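## Task

Make the slide rule show 1.1 × 1.5: put the left index 1 of the C scale over 1.1 on the D scale, and put the hairline over 1.5 on the C scale, both as exactly as possible. The rule must end up face up, and the setting must hold by itself once the robot lets go; a setting that only stays because a gripper holds it does not count.

## Robot and tools

Robot: two arms, left_arm and right_arm, each with a parallel gripper. The names are labels, not image sides. Shared scene frame: origin on the table top midway between the arms, +x out over the table, +z up, left_arm on the +y side. Each gripper has its own axes: fingers point along its +z, and they open and close along its y. The reported end_effector_position is between the finger pads, about 1 cm short of the tips.

The row (14 numbers, each in [-1, 1]): one list covering both arms, always all 14 even if one arm stays still. Order: left_arm dx, dy, dz, rx, ry, rz, opening, then right_arm dx, dy, dz, rx, ry, rz, opening. dx..rz are an offset, not a pose, expressed in that gripper's own axes and measured from the gripper pose printed in the most recent result showing it (before any such result in a scene, and for later calls in the same reply, from where the arm is when the call begins). Scale: 1.0 equals 0.6 m of translation or 180 degrees of turn; rx, ry, rz form a single rotation vector. Opening is absolute, not an offset: +1 fully open (0.094 m), -1 closed. All-zero offsets do not mean stay idle: they pull the arm back to the reference pose.

execute_actions: argument actions, a list holding one item or nothing. Empty list: just report state. {"rows": [...], "steps": n}: up to 15 rows, n from 1 to 15 control steps of 1/30 s (default 15); each row lasts one step and the final row repeats to fill n. Every row is measured from the same reference pose, not chained. {"steps": n} alone (n up to 300) waits, counted from the previous result. Optional pictures boolean. A refused call sends nothing.

move: target is one 14-number row as above (same offset meaning and reference); speed in m/s, 0.002 to 0.5, default 0.25, rotation capped at twice that in rad/s. Grippers travel straight lines that finish together, lasting 0.5 to 10 s; beyond that they halt short. Paths ignore obstacles and the other arm; grippers lag, drift and can exceed speed, especially near full reach. Opening is applied at the start. Its result adds a move: line giving the ending (done, off_target, moving, held, fault) plus any limits, and each gripper's distance from its target. If only one arm is named, the other finished fine. held: a check blocked that arm's last step. limits=paced: the pose was clipped. limits=held: some steps were blocked en route, and the arm may then jump faster than speed.



Control behaviour: each step the commanded pose is clamped to within 70 mm and 16 degrees of the measured pose, and position wins over orientation if both are not reachable. After an action, an arm continues only to its last clamped pose, so check the printed pose and send the remainder. Arms usually settle a centimetre or more low; to hold an arm steady, first send the offset back to its desired pose, then zeros in later calls of that reply, aiming higher if it still sags. The simulation keeps running while you think and write.

Result lines: the state line left_arm: … | right_arm: … gives position (m) and quaternion wxyz, which can be slightly wrong at long reach. Hand target shows what the controller now drives toward. pose unreachable names an arm whose command was altered by the clearance check; HELD marks steps where your row was not fully sent. grip_measured is the finger opening on the command scale (readings off by up to about 1 mm); the last Joint positions number is opening in metres. Joint torques are raw drive outputs with offsets and noise. FAULT, MOTOR HOT (from 75 °C) and OVER-TEMPERATURE FAULT (at 90 °C the arm stops 10 s; at 100 °C it goes limp and drops) report problems; holding loads heats motors.

Gripping: to hold, command an opening about 0.03 under grip_measured; smaller margins grip more gently. Pads press up to roughly 50 to 62 N, less on very thin parts, with a brief spike on first contact.

Avoid: letting the arms collide or press on each other, knocking or dropping anything off the table, flipping the slide rule over, fast impacts and hard pushes (faster moves and targets set deeper past contact press harder). Occasional external tugs may jerk a held part or shove loose items, so recheck the setting before finishing.

Each tool is called after "Emit:" as a command line: name --argument value for each argument, lists and objects as JSON in quotes; but a table of rows of numbers goes row by row, as --pt "numbers of a row", without its own name.

## Session

Emit:
execute_actions --actions '[]'

Scene clock: 0.00 s of 8200.00 s.
left_arm: end_effector_position=(+0.5641, +0.1513, +0.3459) grip_measured=+1.000 end_effector_quat_wxyz=(+0.096, -0.126, +0.708, -0.688) | right_arm: end_effector_position=(+0.0389, -0.0493, +0.3751) grip_measured=+1.000 end_effector_quat_wxyz=(+0.174, -0.251, +0.599, +0.740)
Joint positions: left_arm=[-0.092  2.195  2.079 -0.057  1.365 -1.44   0.094] | right_arm=[ 1.066  0.575  0.627  0.127 -0.504  1.031  0.094]
Joint velocities: left_arm=[ 0.002  0.002 -0.007 -0.007  0.037  0.051  0.   ] | right_arm=[-0.002  0.002 -0.007 -0.037 -0.037 -0.022  0.   ]
Joint torques (N m, as the arm reports them, + toward a larger angle): no reading
Motor temperatures (°C, as the motors report them): left_arm=[32 34 32 35 34 31] | right_arm=[33 32 32 33 31 35]
Hand target (left_arm): +0.558, +0.151, +0.362; +0.112, -0.109, +0.708, -0.689
Hand target (right_arm): +0.038, -0.052, +0.381; +0.179, -0.253, +0.593, +0.743

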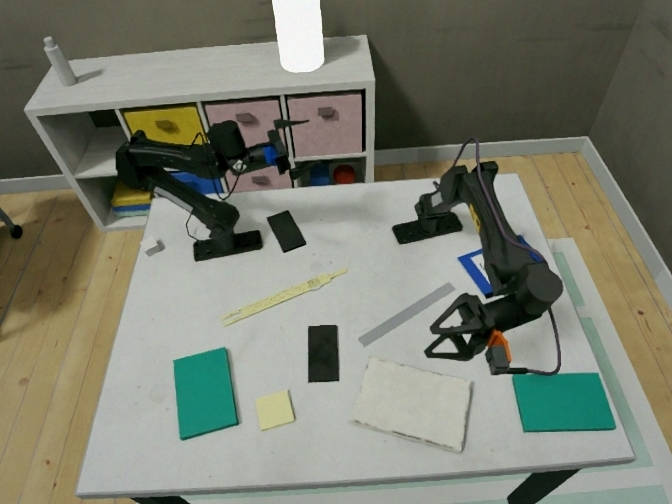

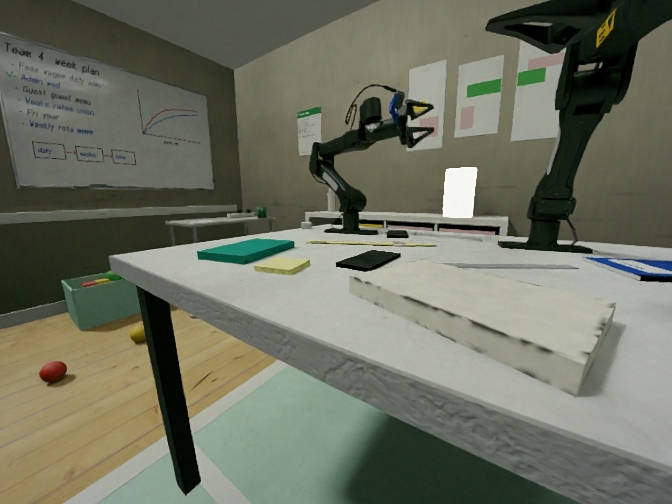

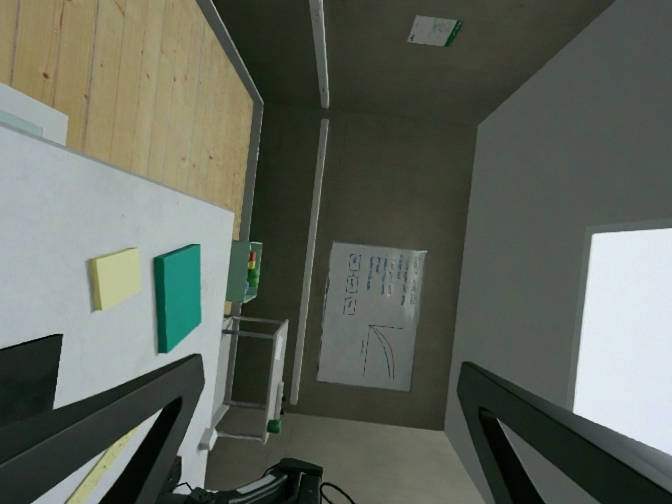

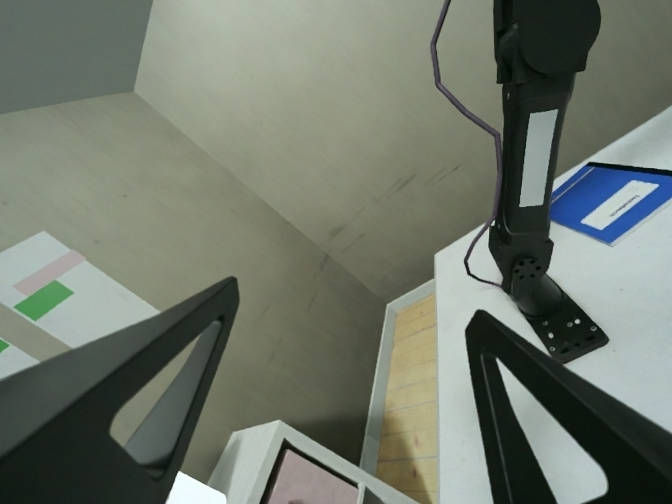

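Emit:
zoom_image --camera "cam_high" --region '[210, 255, 360, 335]'

Emit:
zoom_image --camera "cam_low" --region '[290, 225, 450, 260]'

Region (210, 255, 360, 335) of cam_high's 672x504 image, scaled by 3.360, with more detail than that image has; it fills the top 269 rows of this view, and the rest is white.

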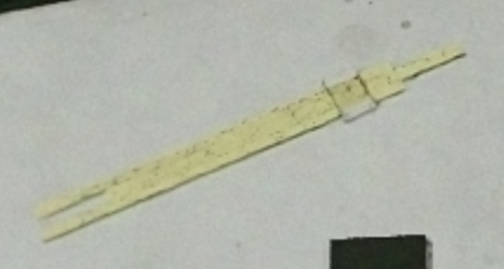

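Region (290, 225, 450, 260) of cam_low's 672x504 image, scaled by 3.150, with more detail than that image has; it fills the top 110 rows of this view, and the rest is white.

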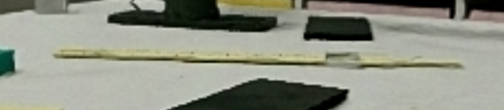

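Emit:
move --target '[0,0,0,0,0,0,1,-0.163,-0.220,-0.281,0.546,0.128,0.185,1]'

Scene clock: 21.60 s of 8200.00 s.
left_arm: end_effector_position=(+0.5641, +0.1513, +0.3459) grip_measured=+1.000 end_effector_quat_wxyz=(+0.096, -0.126, +0.708, -0.688) | right_arm: end_effector_position=(+0.2182, -0.1777, +0.2912) grip_measured=+1.000 end_effector_quat_wxyz=(+0.155, -0.004, +0.978, +0.137)
Joint positions: left_arm=[-0.092  2.195  2.079 -0.057  1.365 -1.44   0.094] | right_arm=[ 0.482  1.244  1.64  -1.552 -0.035  0.64   0.094]
Joint velocities: left_arm=[-0.012 -0.012  0.017  0.022  0.051 -0.022  0.   ] | right_arm=[-0.012 -0.007 -0.012 -0.022 -0.051  0.007  0.   ]
Joint torques (N m, as the arm reports them, + toward a larger angle): left_arm=[ -0.09 -13.9    4.83   1.69   0.15  -0.03] | right_arm=[ 0.88 -2.53  9.42  0.44  0.08  0.08]
Motor temperatures (°C, as the motors report them): left_arm=[32 40 33 37 34 31] | right_arm=[33 32 34 36 31 35]
Hand target (left_arm): +0.564, +0.151, +0.346; +0.096, -0.126, +0.708, -0.688
Hand target (right_arm): +0.217, -0.178, +0.296; +0.158, -0.003, +0.978, +0.133
Off the commanded pose (left_arm): 0.000 m, 0 deg.
Off the commanded pose (right_arm): 0.009 m, 24 deg; orientation clipped at the last step of the last action.
joint sent to its limit (right arm) — the command would take joint 4 (wrist pitch) past its lower limit, so that joint was sent only as far as its limit.
After step 90, 14.20 s passed at rest.
move: off_target (right_arm); limits=paced

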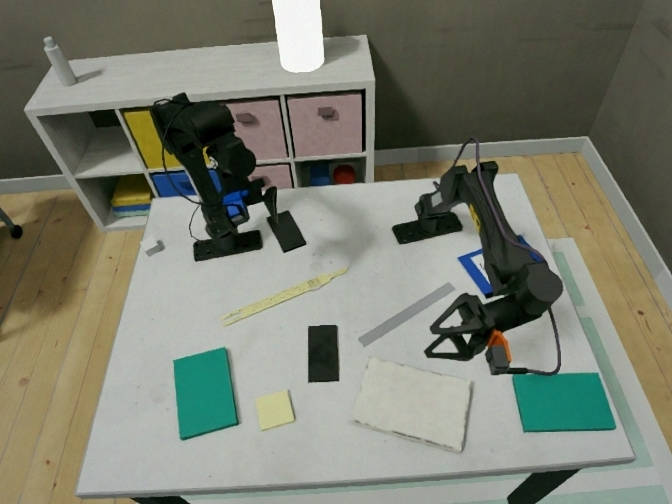

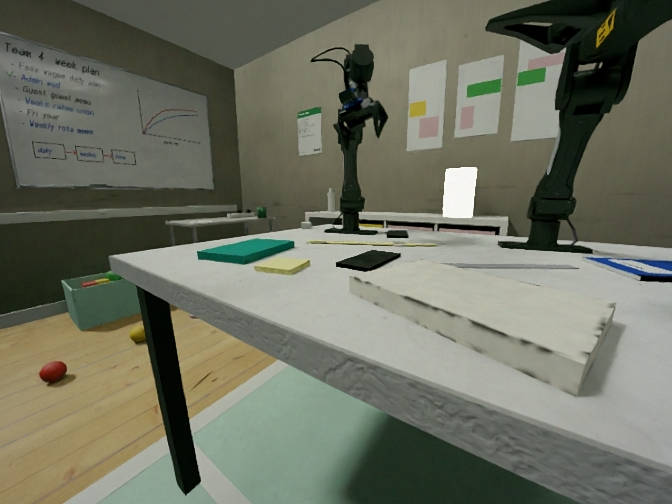

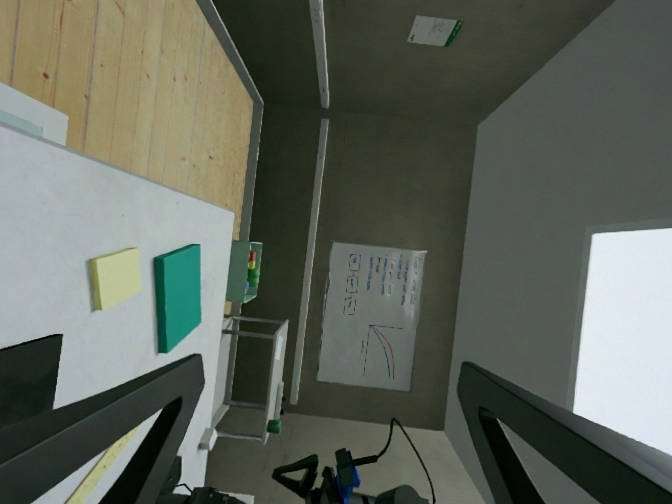

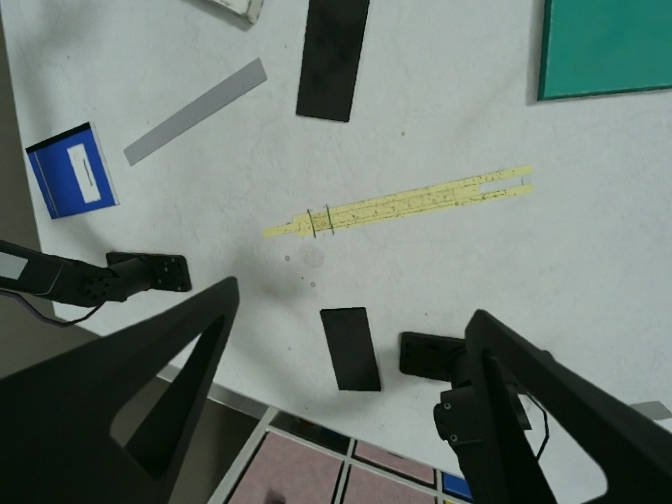

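Emit:
zoom_image --camera "cam_right_wrist" --region '[250, 150, 550, 250]'

Region (250, 150, 550, 250) of cam_right_wrist's 672x504 image, scaled by 1.680, with more detail than that image has.

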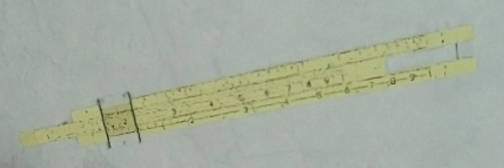

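Emit:
move --target '[0,0,0,0,0,0,1,-0.099,-0.0175,0.248,0.088,0.099,0.003,1]'

Scene clock: 35.13 s of 8200.00 s.
left_arm: end_effector_position=(+0.5641, +0.1513, +0.3459) grip_measured=+1.000 end_effector_quat_wxyz=(+0.096, -0.126, +0.708, -0.688) | right_arm: end_effector_position=(+0.3147, -0.1514, +0.1590) grip_measured=+1.000 end_effector_quat_wxyz=(-0.019, +0.004, +1.000, -0.003)
Joint positions: left_arm=[-0.092  2.195  2.079 -0.057  1.365 -1.44   0.094] | right_arm=[ 0.382  1.846  1.743 -1.504 -0.015  0.55   0.094]
Joint velocities: left_arm=[-0.007 -0.002  0.012 -0.051  0.007  0.007  0.   ] | right_arm=[-0.002  0.017  0.007  0.007  0.022  0.125  0.   ]
Joint torques (N m, as the arm reports them, + toward a larger angle): left_arm=[ -0.05 -13.93   4.72   1.73   0.12   0.  ] | right_arm=[ -0.98 -10.82   9.97  -0.1    0.09  -0.11]
Motor temperatures (°C, as the motors report them): left_arm=[32 41 33 38 34 31] | right_arm=[33 32 34 35 31 35]
Hand target (left_arm): +0.564, +0.151, +0.346; +0.096, -0.126, +0.708, -0.688
Hand target (right_arm): +0.321, -0.153, +0.169; -0.001, +0.003, +1.000, +0.002
Off the commanded pose (left_arm): 0.000 m, 0 deg.
Off the commanded pose (right_arm): 0.013 m, 2 deg.
After step 90, 9.17 s passed at rest.
move: off_target (right_arm)

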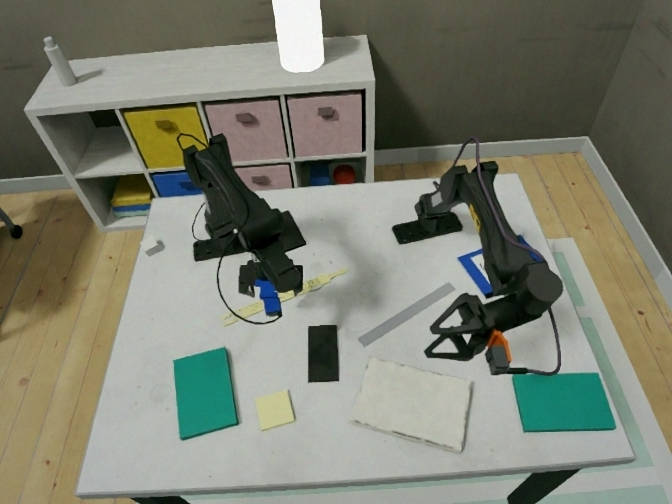

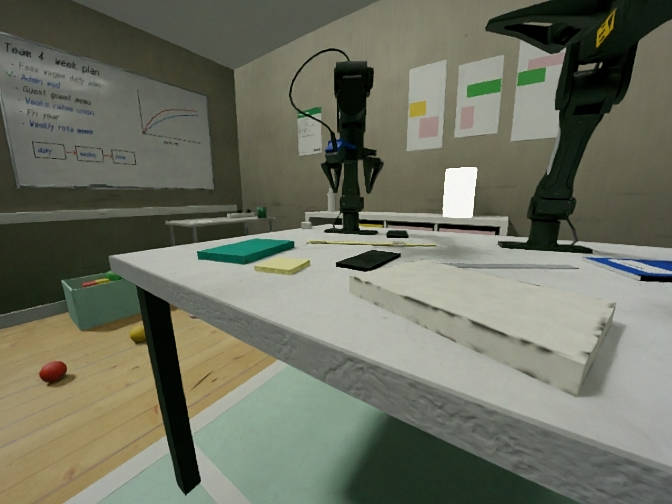

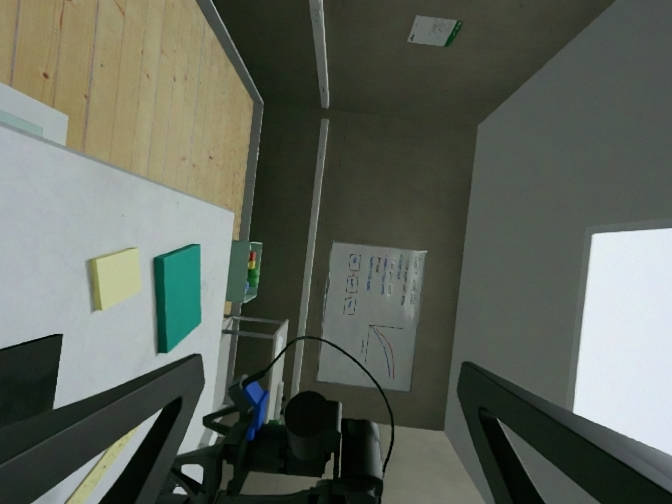

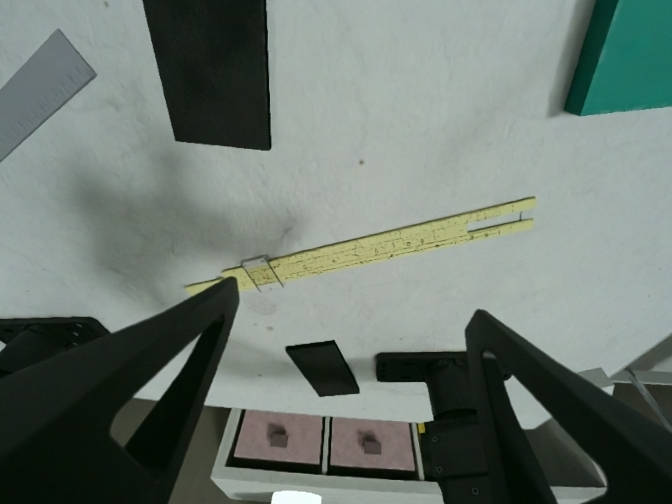

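Emit:
move --target '[0.46,0.352,-0.228,-0.486,0.068,0.089,1,0.125,0.168,0.123,0,0,0,1]'

Scene clock: 53.20 s of 8200.00 s.
left_arm: end_effector_position=(+0.2445, +0.2066, +0.1488) grip_measured=+1.000 end_effector_quat_wxyz=(-0.026, +0.014, +1.000, +0.003) | right_arm: end_effector_position=(+0.2403, -0.0519, +0.0916) grip_measured=+1.000 end_effector_quat_wxyz=(-0.023, +0.002, +1.000, -0.002)
Joint positions: left_arm=[-0.454  1.474  1.296 -1.443  0.006 -0.222  0.094] | right_arm=[ 0.741  1.886  1.527 -1.243 -0.034  0.904  0.094]
Joint velocities: left_arm=[-0.017 -0.002  0.017  0.007 -0.037 -0.022  0.   ] | right_arm=[ 0.012 -0.012 -0.002 -0.037 -0.007  0.066  0.   ]
Joint torques (N m, as the arm reports them, + toward a larger angle): left_arm=[-0.93 -8.35  3.51  0.57 -0.06 -0.06] | right_arm=[ 0.69 -9.99  5.62  0.06 -0.01  0.1 ]
Motor temperatures (°C, as the motors report them): left_arm=[32 41 34 38 34 31] | right_arm=[33 34 34 34 31 35]
Hand target (left_arm): +0.245, +0.206, +0.154; -0.007, +0.015, +1.000, +0.003
Hand target (right_arm): +0.238, -0.050, +0.086; -0.024, +0.004, +1.000, -0.002
Off the commanded pose (left_arm): 0.008 m, 3 deg.
Off the commanded pose (right_arm): 0.005 m, 1 deg.
After step 90, 11.33 s passed at rest.
move: off_target (left_arm)

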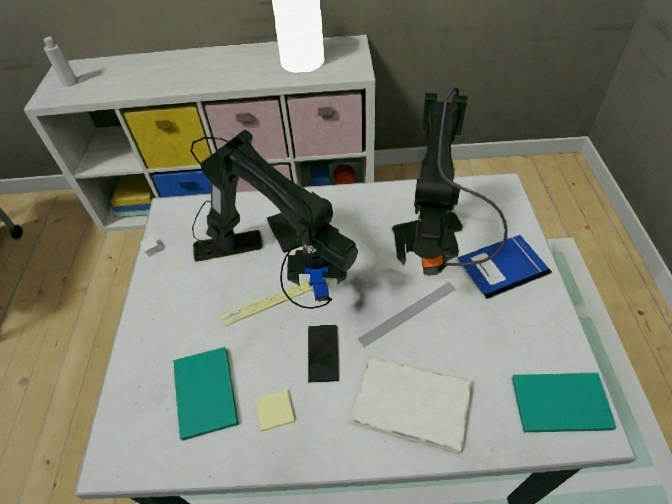

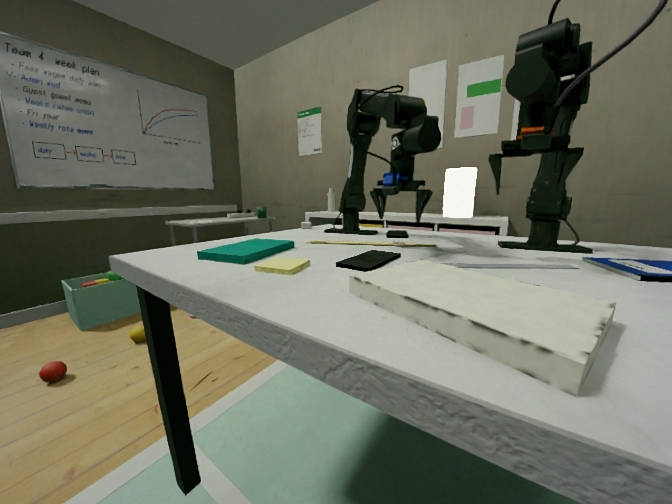

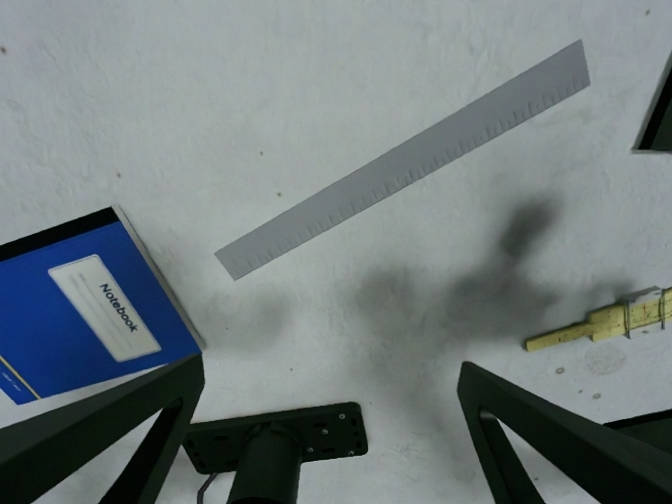

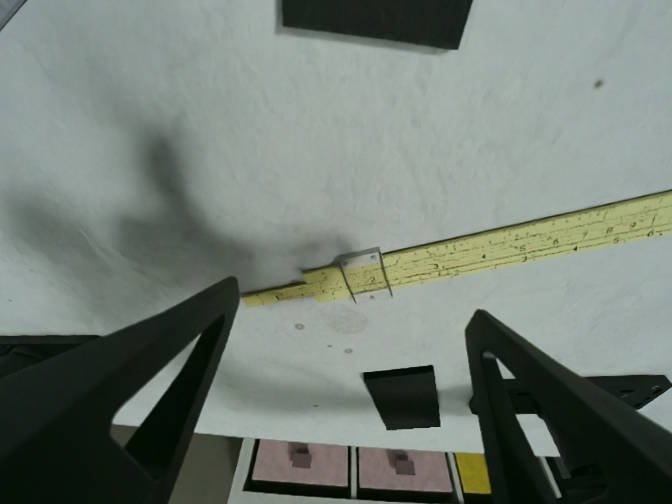

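Emit:
zoom_image --camera "cam_right_wrist" --region '[235, 230, 475, 320]'

Emit:
zoom_image --camera "cam_right_wrist" --region '[432, 180, 672, 290]'

Region (235, 230, 475, 320) of cam_right_wrist's 672x504 image, scaled by 2.100, with more detail than that image has; it fills the top 189 rows of this view, and the rest is white.

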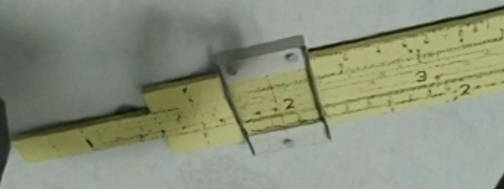

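Region (432, 180, 672, 290) of cam_right_wrist's 672x504 image, scaled by 2.100, with more detail than that image has; it fills the top 231 rows of this view, and the rest is white.

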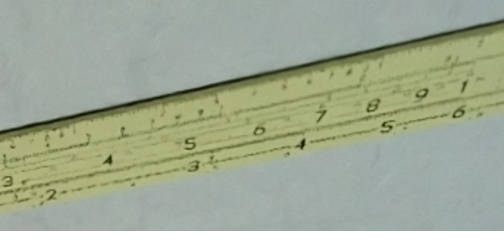

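Emit:
move --target '[0,0,0,0,0,0,1,-0.012,-0.438,0.05,0,-0.015,0.428,1]'

Scene clock: 85.40 s of 8200.00 s.
left_arm: end_effector_position=(+0.2448, +0.2070, +0.1488) grip_measured=+1.000 end_effector_quat_wxyz=(-0.025, +0.013, +1.000, +0.004) | right_arm: end_effector_position=(+0.2437, -0.3128, +0.0675) grip_measured=+1.000 end_effector_quat_wxyz=(+0.003, +0.617, +0.787, -0.017)
Joint positions: left_arm=[-0.454  1.474  1.296 -1.443  0.004 -0.224  0.094] | right_arm=[-0.078  1.391  0.9   -1.099  0.028  1.411  0.094]
Joint velocities: left_arm=[0.007 0.007 0.007 0.022 0.037 0.037 0.   ] | right_arm=[-0.007  0.002 -0.007  0.066 -0.007 -0.051  0.   ]
Joint torques (N m, as the arm reports them, + toward a larger angle): left_arm=[-0.02 -5.91  3.85  0.43  0.06  0.  ] | right_arm=[-0.65 -6.95  5.73 -0.02  0.17  0.03]
Motor temperatures (°C, as the motors report them): left_arm=[32 38 33 36 34 31] | right_arm=[33 35 34 34 31 35]
Hand target (left_arm): +0.244, +0.207, +0.149; -0.026, +0.014, +1.000, +0.003
Hand target (right_arm): +0.244, -0.317, +0.068; +0.015, +0.624, +0.781, -0.014
Off the commanded pose (left_arm): 0.000 m, 0 deg.
Off the commanded pose (right_arm): 0.006 m, 1 deg.
After step 90, 26.13 s passed at rest.
move: done

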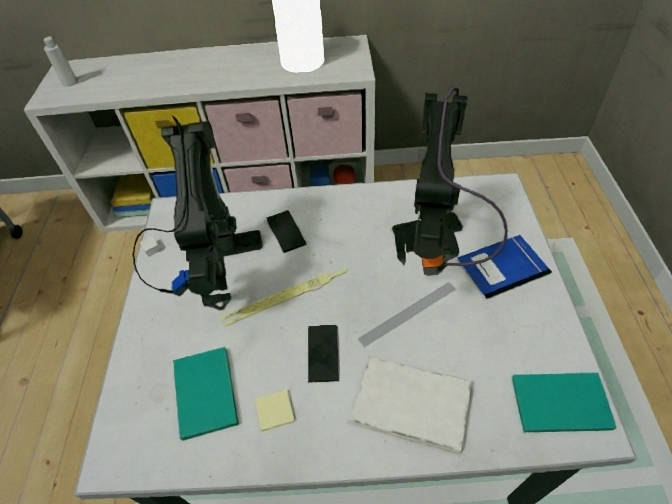

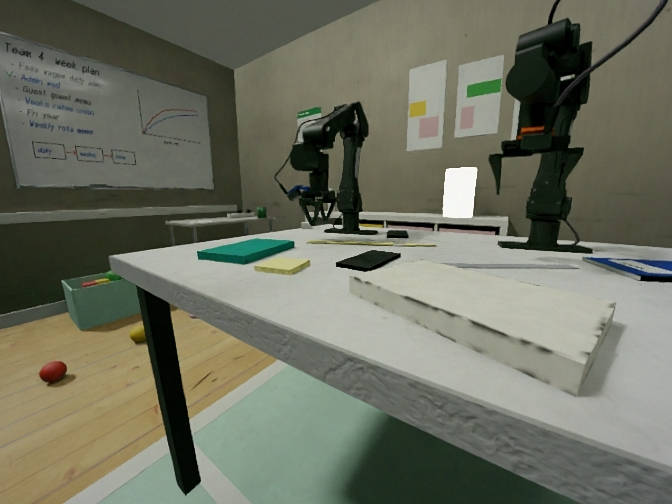

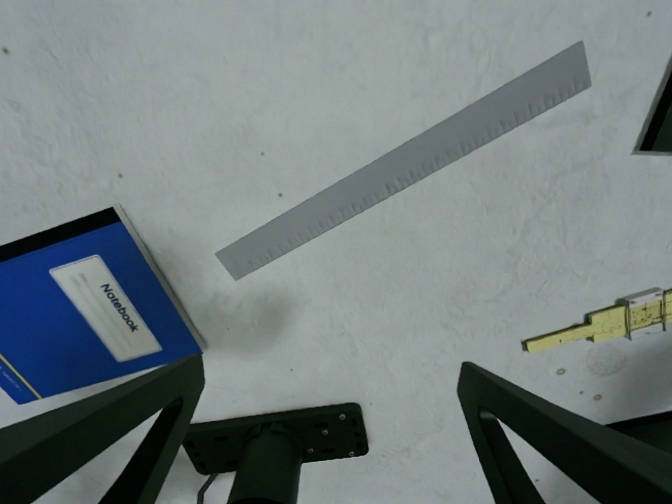

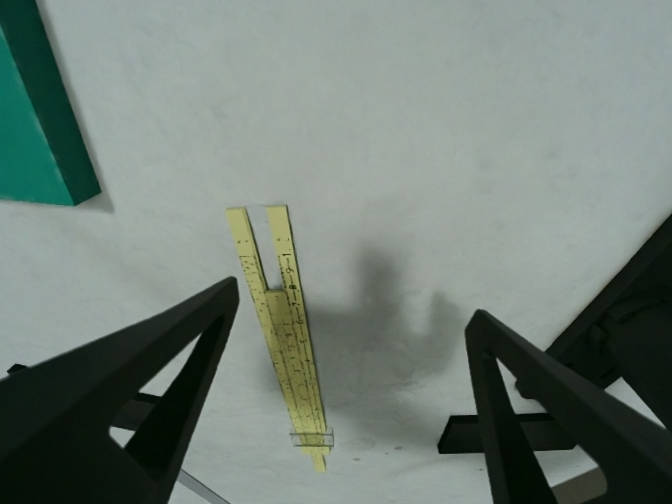

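Emit:
move --target '[0,0,0,0,0,0,1,0.008,0.087,0.035,0,0,-0.042,1]'

Scene clock: 95.87 s of 8200.00 s.
left_arm: end_effector_position=(+0.2448, +0.2070, +0.1488) grip_measured=+1.000 end_effector_quat_wxyz=(-0.025, +0.013, +1.000, +0.004) | right_arm: end_effector_position=(+0.2799, -0.3008, +0.0401) grip_measured=+1.000 end_effector_quat_wxyz=(-0.013, +0.571, +0.820, -0.030)
Joint positions: left_arm=[-0.454  1.474  1.296 -1.443  0.004 -0.224  0.094] | right_arm=[-0.043  1.61   0.986 -1.006  0.027  1.333  0.094]
Joint velocities: left_arm=[-0.012 -0.012  0.002  0.037  0.051 -0.007  0.   ] | right_arm=[-0.002  0.002  0.012  0.022 -0.007 -0.007  0.   ]
Joint torques (N m, as the arm reports them, + toward a larger angle): left_arm=[-0.03 -5.92  3.98  0.47  0.03 -0.01] | right_arm=[ 0.57 -6.41  9.27 -0.04  0.01 -0.08]
Motor temperatures (°C, as the motors report them): left_arm=[32 38 33 36 34 31] | right_arm=[33 34 34 34 31 35]
Hand target (left_arm): +0.245, +0.207, +0.149; -0.025, +0.013, +1.000, +0.004
Hand target (right_arm): +0.293, -0.297, +0.045; +0.001, +0.564, +0.826, -0.017
Off the commanded pose (left_arm): 0.000 m, 0 deg.
Off the commanded pose (right_arm): 0.015 m, 2 deg.
After step 90, 6.63 s passed at rest.
move: off_target (right_arm)

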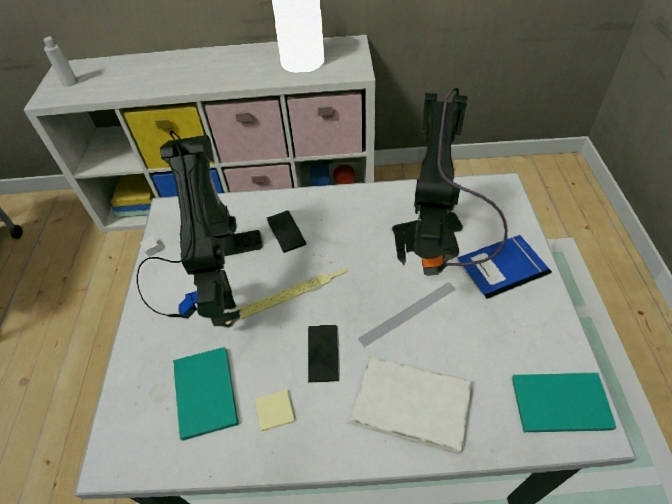

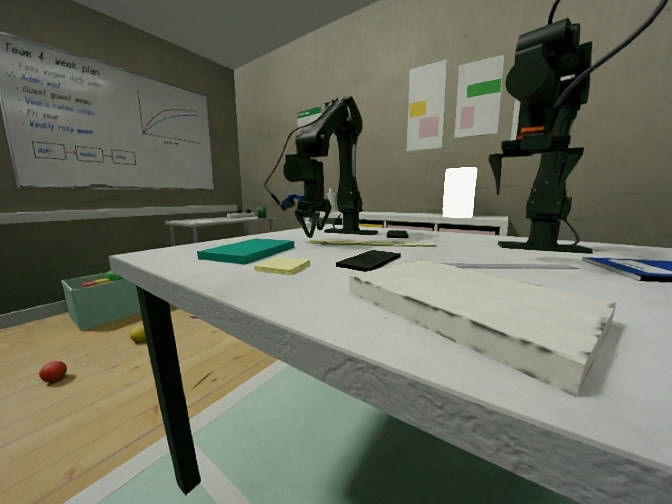

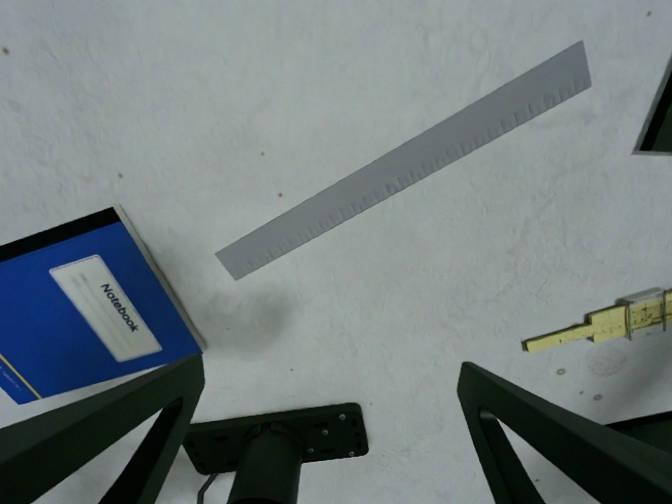

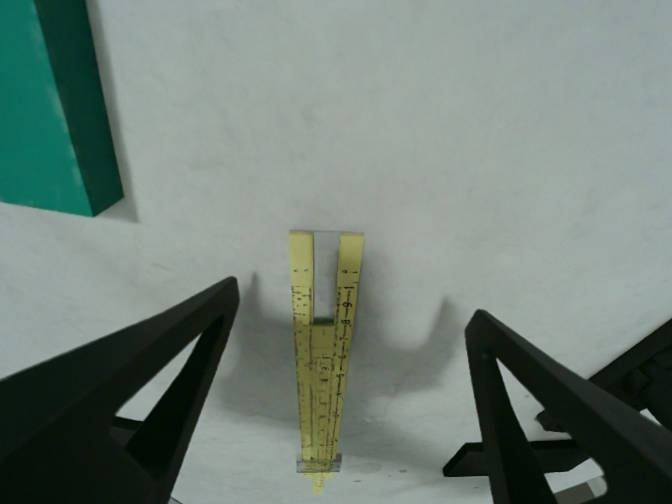

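Emit:
move --target '[0,0,0,0,0,0,1,0.0,-0.02,0.04,0,0.008,0,0.3]' --speed 0.08

Scene clock: 100.30 s of 8200.00 s.
left_arm: end_effector_position=(+0.2448, +0.2070, +0.1488) grip_measured=+1.000 end_effector_quat_wxyz=(-0.025, +0.013, +1.000, +0.004) | right_arm: end_effector_position=(+0.2673, -0.3042, +0.0198) grip_measured=+0.303 end_effector_quat_wxyz=(-0.026, +0.572, +0.820, -0.026)
Joint positions: left_arm=[-0.454  1.474  1.296 -1.443  0.004 -0.224  0.094] | right_arm=[-0.067  1.61   0.897 -0.931  0.006  1.311  0.061]
Joint velocities: left_arm=[-0.022 -0.002 -0.007 -0.007  0.007  0.037  0.   ] | right_arm=[ 0.007  0.002 -0.002  0.007 -0.051 -0.022 -0.   ]
Joint torques (N m, as the arm reports them, + toward a larger angle): left_arm=[ 0.04 -5.89  3.85  0.47  0.01 -0.01] | right_arm=[-0.79 -7.39  4.98 -0.03  0.02 -0.07]
Motor temperatures (°C, as the motors report them): left_arm=[32 37 33 36 34 31] | right_arm=[33 34 34 34 31 35]
Hand target (left_arm): +0.245, +0.207, +0.149; -0.025, +0.013, +1.000, +0.004
Hand target (right_arm): +0.267, -0.306, +0.017; -0.023, +0.571, +0.820, -0.023
Off the commanded pose (left_arm): 0.000 m, 0 deg.
Off the commanded pose (right_arm): 0.003 m, 0 deg.
After step 90, 0.50 s passed at rest.
move: done

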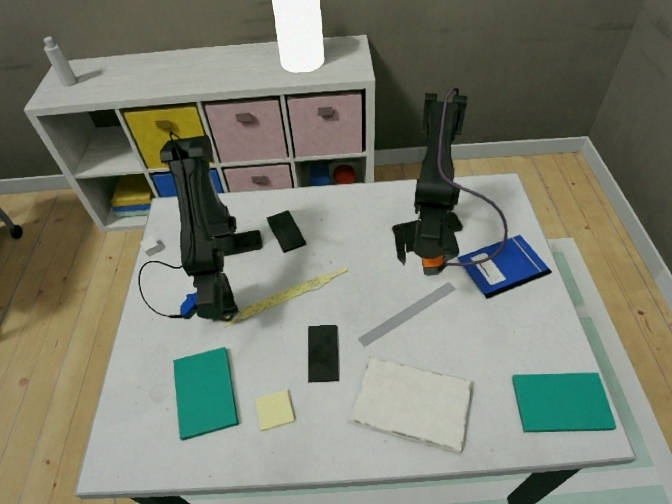

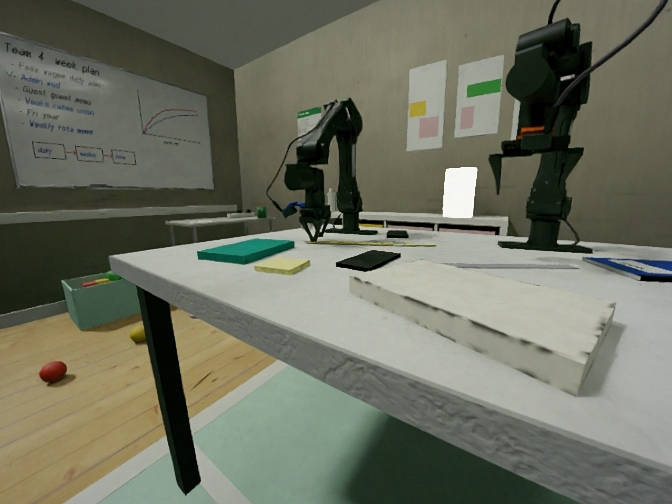

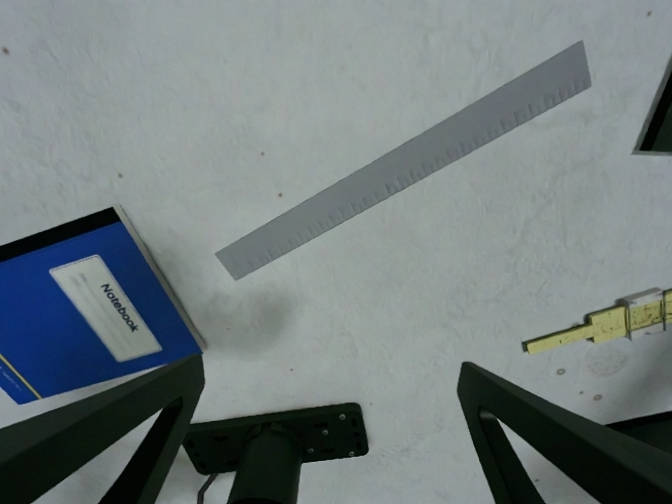

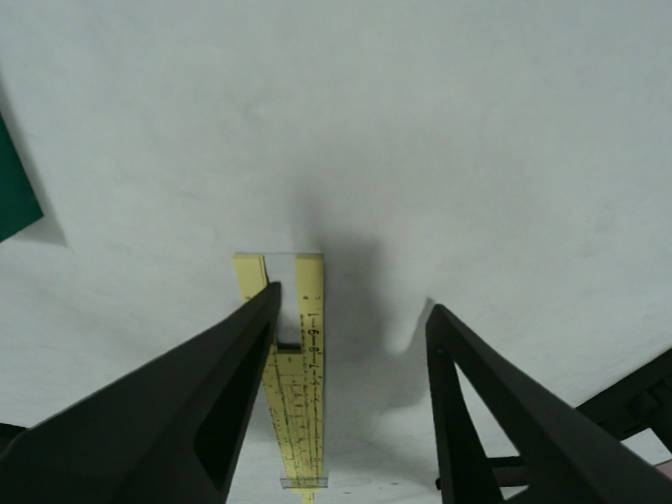

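Emit:
move --target '[0,0,0,0,0,0,1,0.0,0.05,-0.012,0,0.012,0,0.5]' --speed 0.05

Scene clock: 104.17 s of 8200.00 s.
left_arm: end_effector_position=(+0.2448, +0.2070, +0.1488) grip_measured=+1.000 end_effector_quat_wxyz=(-0.025, +0.013, +1.000, +0.004) | right_arm: end_effector_position=(+0.2932, -0.2956, +0.0204) grip_measured=+0.497 end_effector_quat_wxyz=(-0.038, +0.572, +0.819, -0.014)
Joint positions: left_arm=[-0.454  1.474  1.296 -1.443  0.004 -0.224  0.094] | right_arm=[-0.067  1.708  1.007 -0.946 -0.028  1.311  0.07 ]
Joint velocities: left_arm=[-0.012 -0.022 -0.022  0.007  0.022  0.007  0.   ] | right_arm=[-0.007 -0.007  0.022  0.007 -0.007 -0.007  0.   ]
Joint torques (N m, as the arm reports them, + toward a larger angle): left_arm=[-0.07 -5.93  3.84  0.46  0.03  0.  ] | right_arm=[ 0.54 -7.22  9.16 -0.48  0.02  0.05]
Motor temperatures (°C, as the motors report them): left_arm=[32 37 33 36 34 31] | right_arm=[33 34 34 34 31 35]
Hand target (left_arm): +0.245, +0.207, +0.149; -0.025, +0.013, +1.000, +0.004
Hand target (right_arm): +0.296, -0.294, +0.025; -0.041, +0.572, +0.819, -0.015
Off the commanded pose (left_arm): 0.000 m, 0 deg.
Off the commanded pose (right_arm): 0.005 m, 0 deg.
move: done

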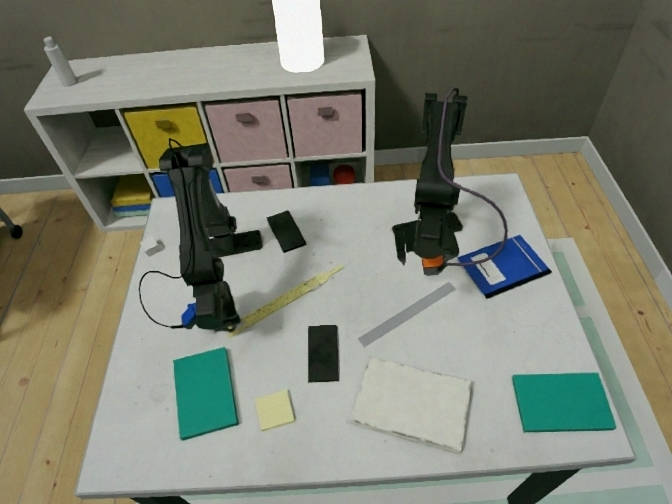

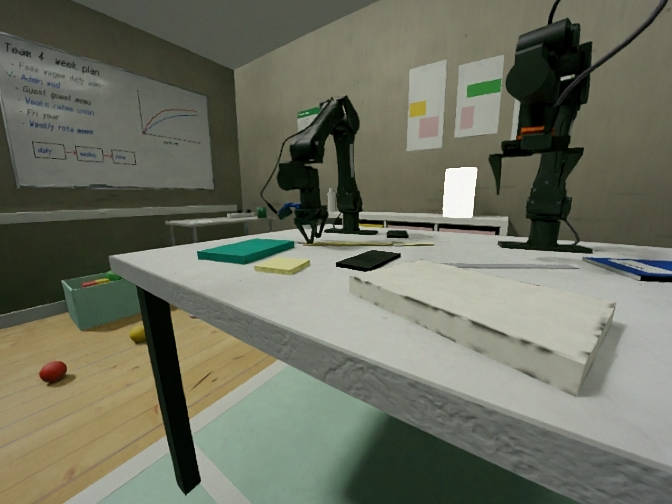

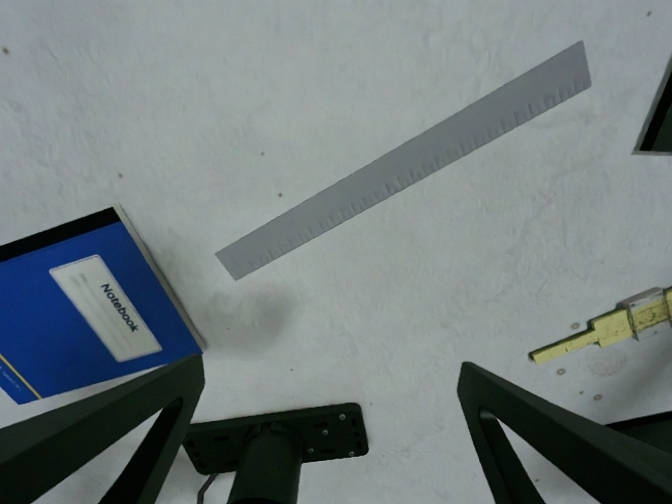

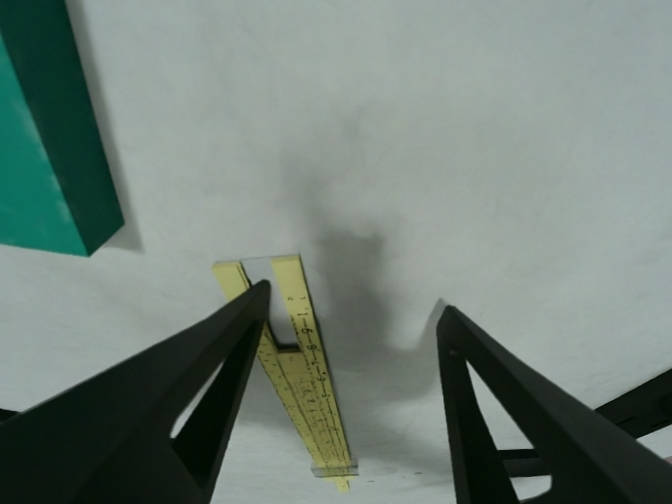

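Emit:
move --target '[0,0,0,0,0,0,1,0.0,0.0,-0.06,0,0,0,1]' --speed 0.05

Scene clock: 107.30 s of 8200.00 s.
left_arm: end_effector_position=(+0.2448, +0.2070, +0.1488) grip_measured=+1.000 end_effector_quat_wxyz=(-0.025, +0.013, +1.000, +0.004) | right_arm: end_effector_position=(+0.2916, -0.2955, +0.0452) grip_measured=+1.000 end_effector_quat_wxyz=(-0.047, +0.572, +0.819, -0.020)
Joint positions: left_arm=[-0.454  1.474  1.296 -1.443  0.004 -0.224  0.094] | right_arm=[-0.067  1.683  1.084 -1.069 -0.03   1.311  0.094]
Joint velocities: left_arm=[ 0.017 -0.002 -0.002  0.037 -0.007  0.037  0.   ] | right_arm=[ 0.007  0.012  0.002  0.037 -0.081  0.007  0.   ]
Joint torques (N m, as the arm reports them, + toward a larger angle): left_arm=[ 0.1  -5.81  3.86  0.45  0.01 -0.01] | right_arm=[-0.1  -9.59  9.28 -0.44  0.07 -0.06]
Motor temperatures (°C, as the motors report them): left_arm=[32 37 33 36 34 31] | right_arm=[33 34 34 34 31 35]
Hand target (left_arm): +0.245, +0.207, +0.149; -0.025, +0.013, +1.000, +0.004
Hand target (right_arm): +0.296, -0.296, +0.056; -0.038, +0.572, +0.819, -0.014
Off the commanded pose (left_arm): 0.000 m, 0 deg.
Off the commanded pose (right_arm): 0.012 m, 1 deg.
move: off_target (right_arm)

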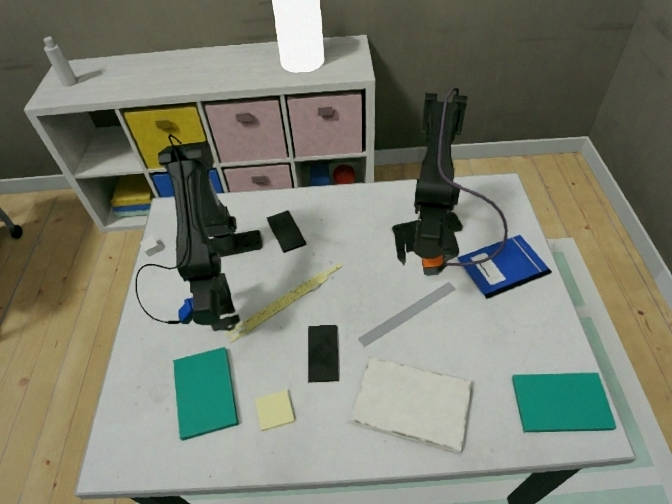

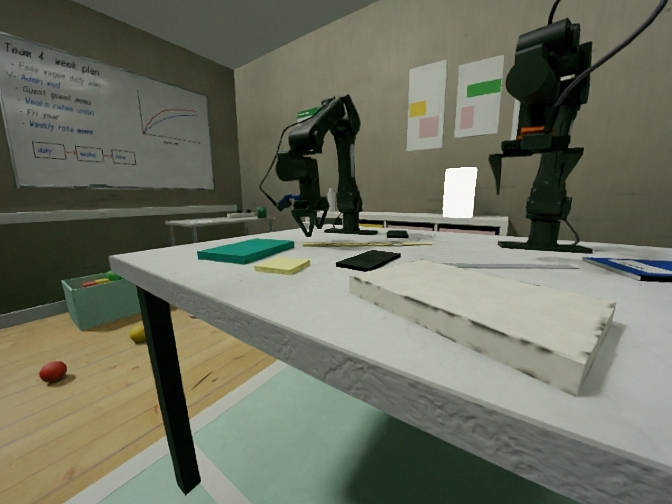

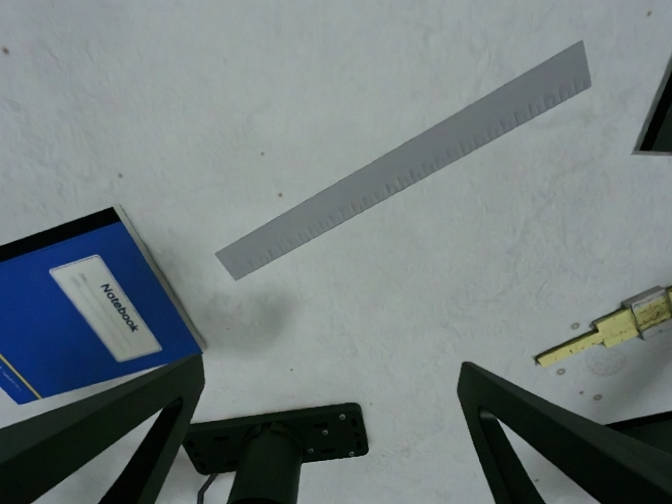

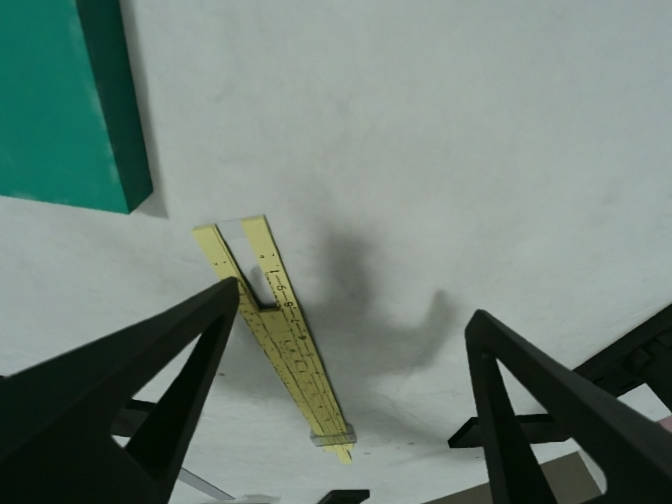

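Emit:
move --target '[0,0,0,0,0,0,1,0.0,0.088,-0.01,0,0.015,-0.065,1]' --speed 0.1

Scene clock: 112.13 s of 8200.00 s.
left_arm: end_effector_position=(+0.2448, +0.2070, +0.1488) grip_measured=+1.000 end_effector_quat_wxyz=(-0.025, +0.013, +1.000, +0.004) | right_arm: end_effector_position=(+0.3391, -0.2814, +0.0413) grip_measured=+1.000 end_effector_quat_wxyz=(-0.066, +0.494, +0.867, -0.002)
Joint positions: left_arm=[-0.454  1.474  1.296 -1.443  0.004 -0.224  0.094] | right_arm=[-0.06   1.875  1.301 -1.106 -0.073  1.131  0.094]
Joint velocities: left_arm=[-0.007 -0.002 -0.002  0.037  0.007 -0.022  0.   ] | right_arm=[ 0.012 -0.002 -0.017 -0.022 -0.11  -0.051  0.   ]
Joint torques (N m, as the arm reports them, + toward a larger angle): left_arm=[ 0.1  -5.86  3.99  0.48  0.01 -0.02] | right_arm=[ 0.76 -9.33  9.45 -0.48 -0.05 -0.08]
Motor temperatures (°C, as the motors report them): left_arm=[32 37 33 36 34 31] | right_arm=[33 34 34 34 31 35]
Hand target (left_arm): +0.245, +0.207, +0.149; -0.025, +0.013, +1.000, +0.004
Hand target (right_arm): +0.342, -0.278, +0.046; -0.067, +0.486, +0.872, -0.001
Off the commanded pose (left_arm): 0.000 m, 0 deg.
Off the commanded pose (right_arm): 0.007 m, 1 deg.
After step 90, 0.33 s passed at rest.
move: done

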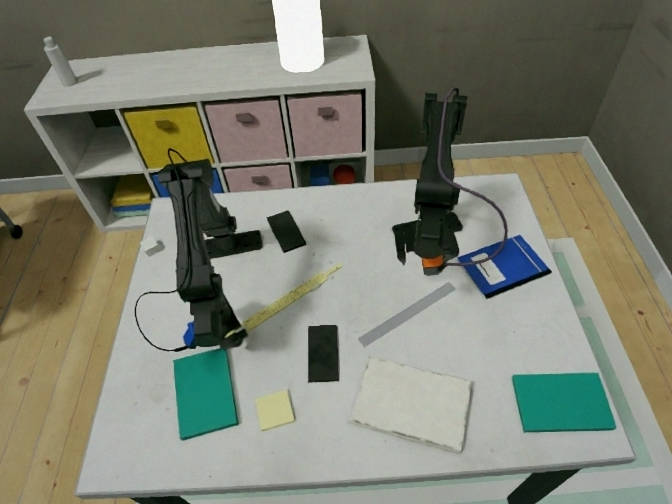

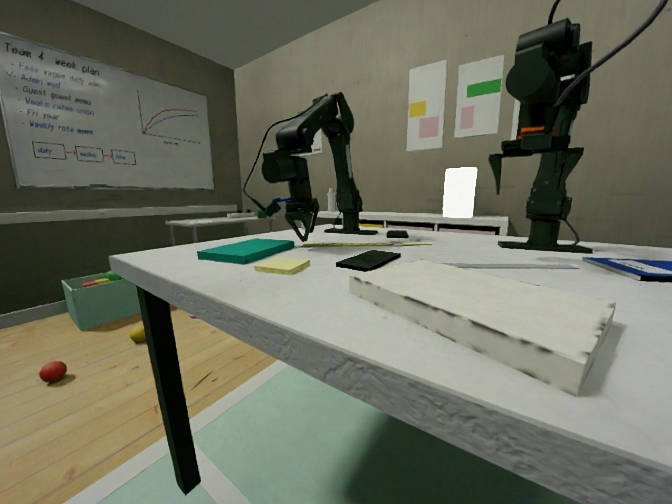

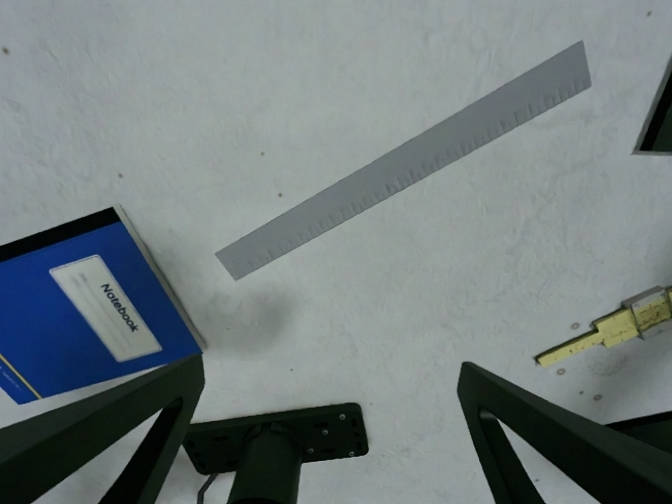

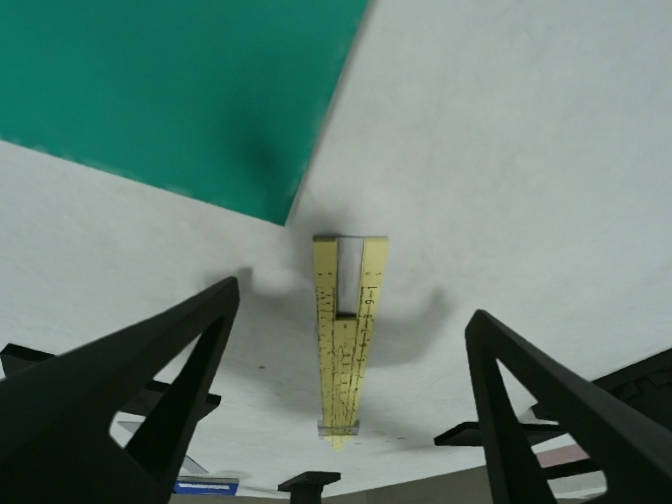

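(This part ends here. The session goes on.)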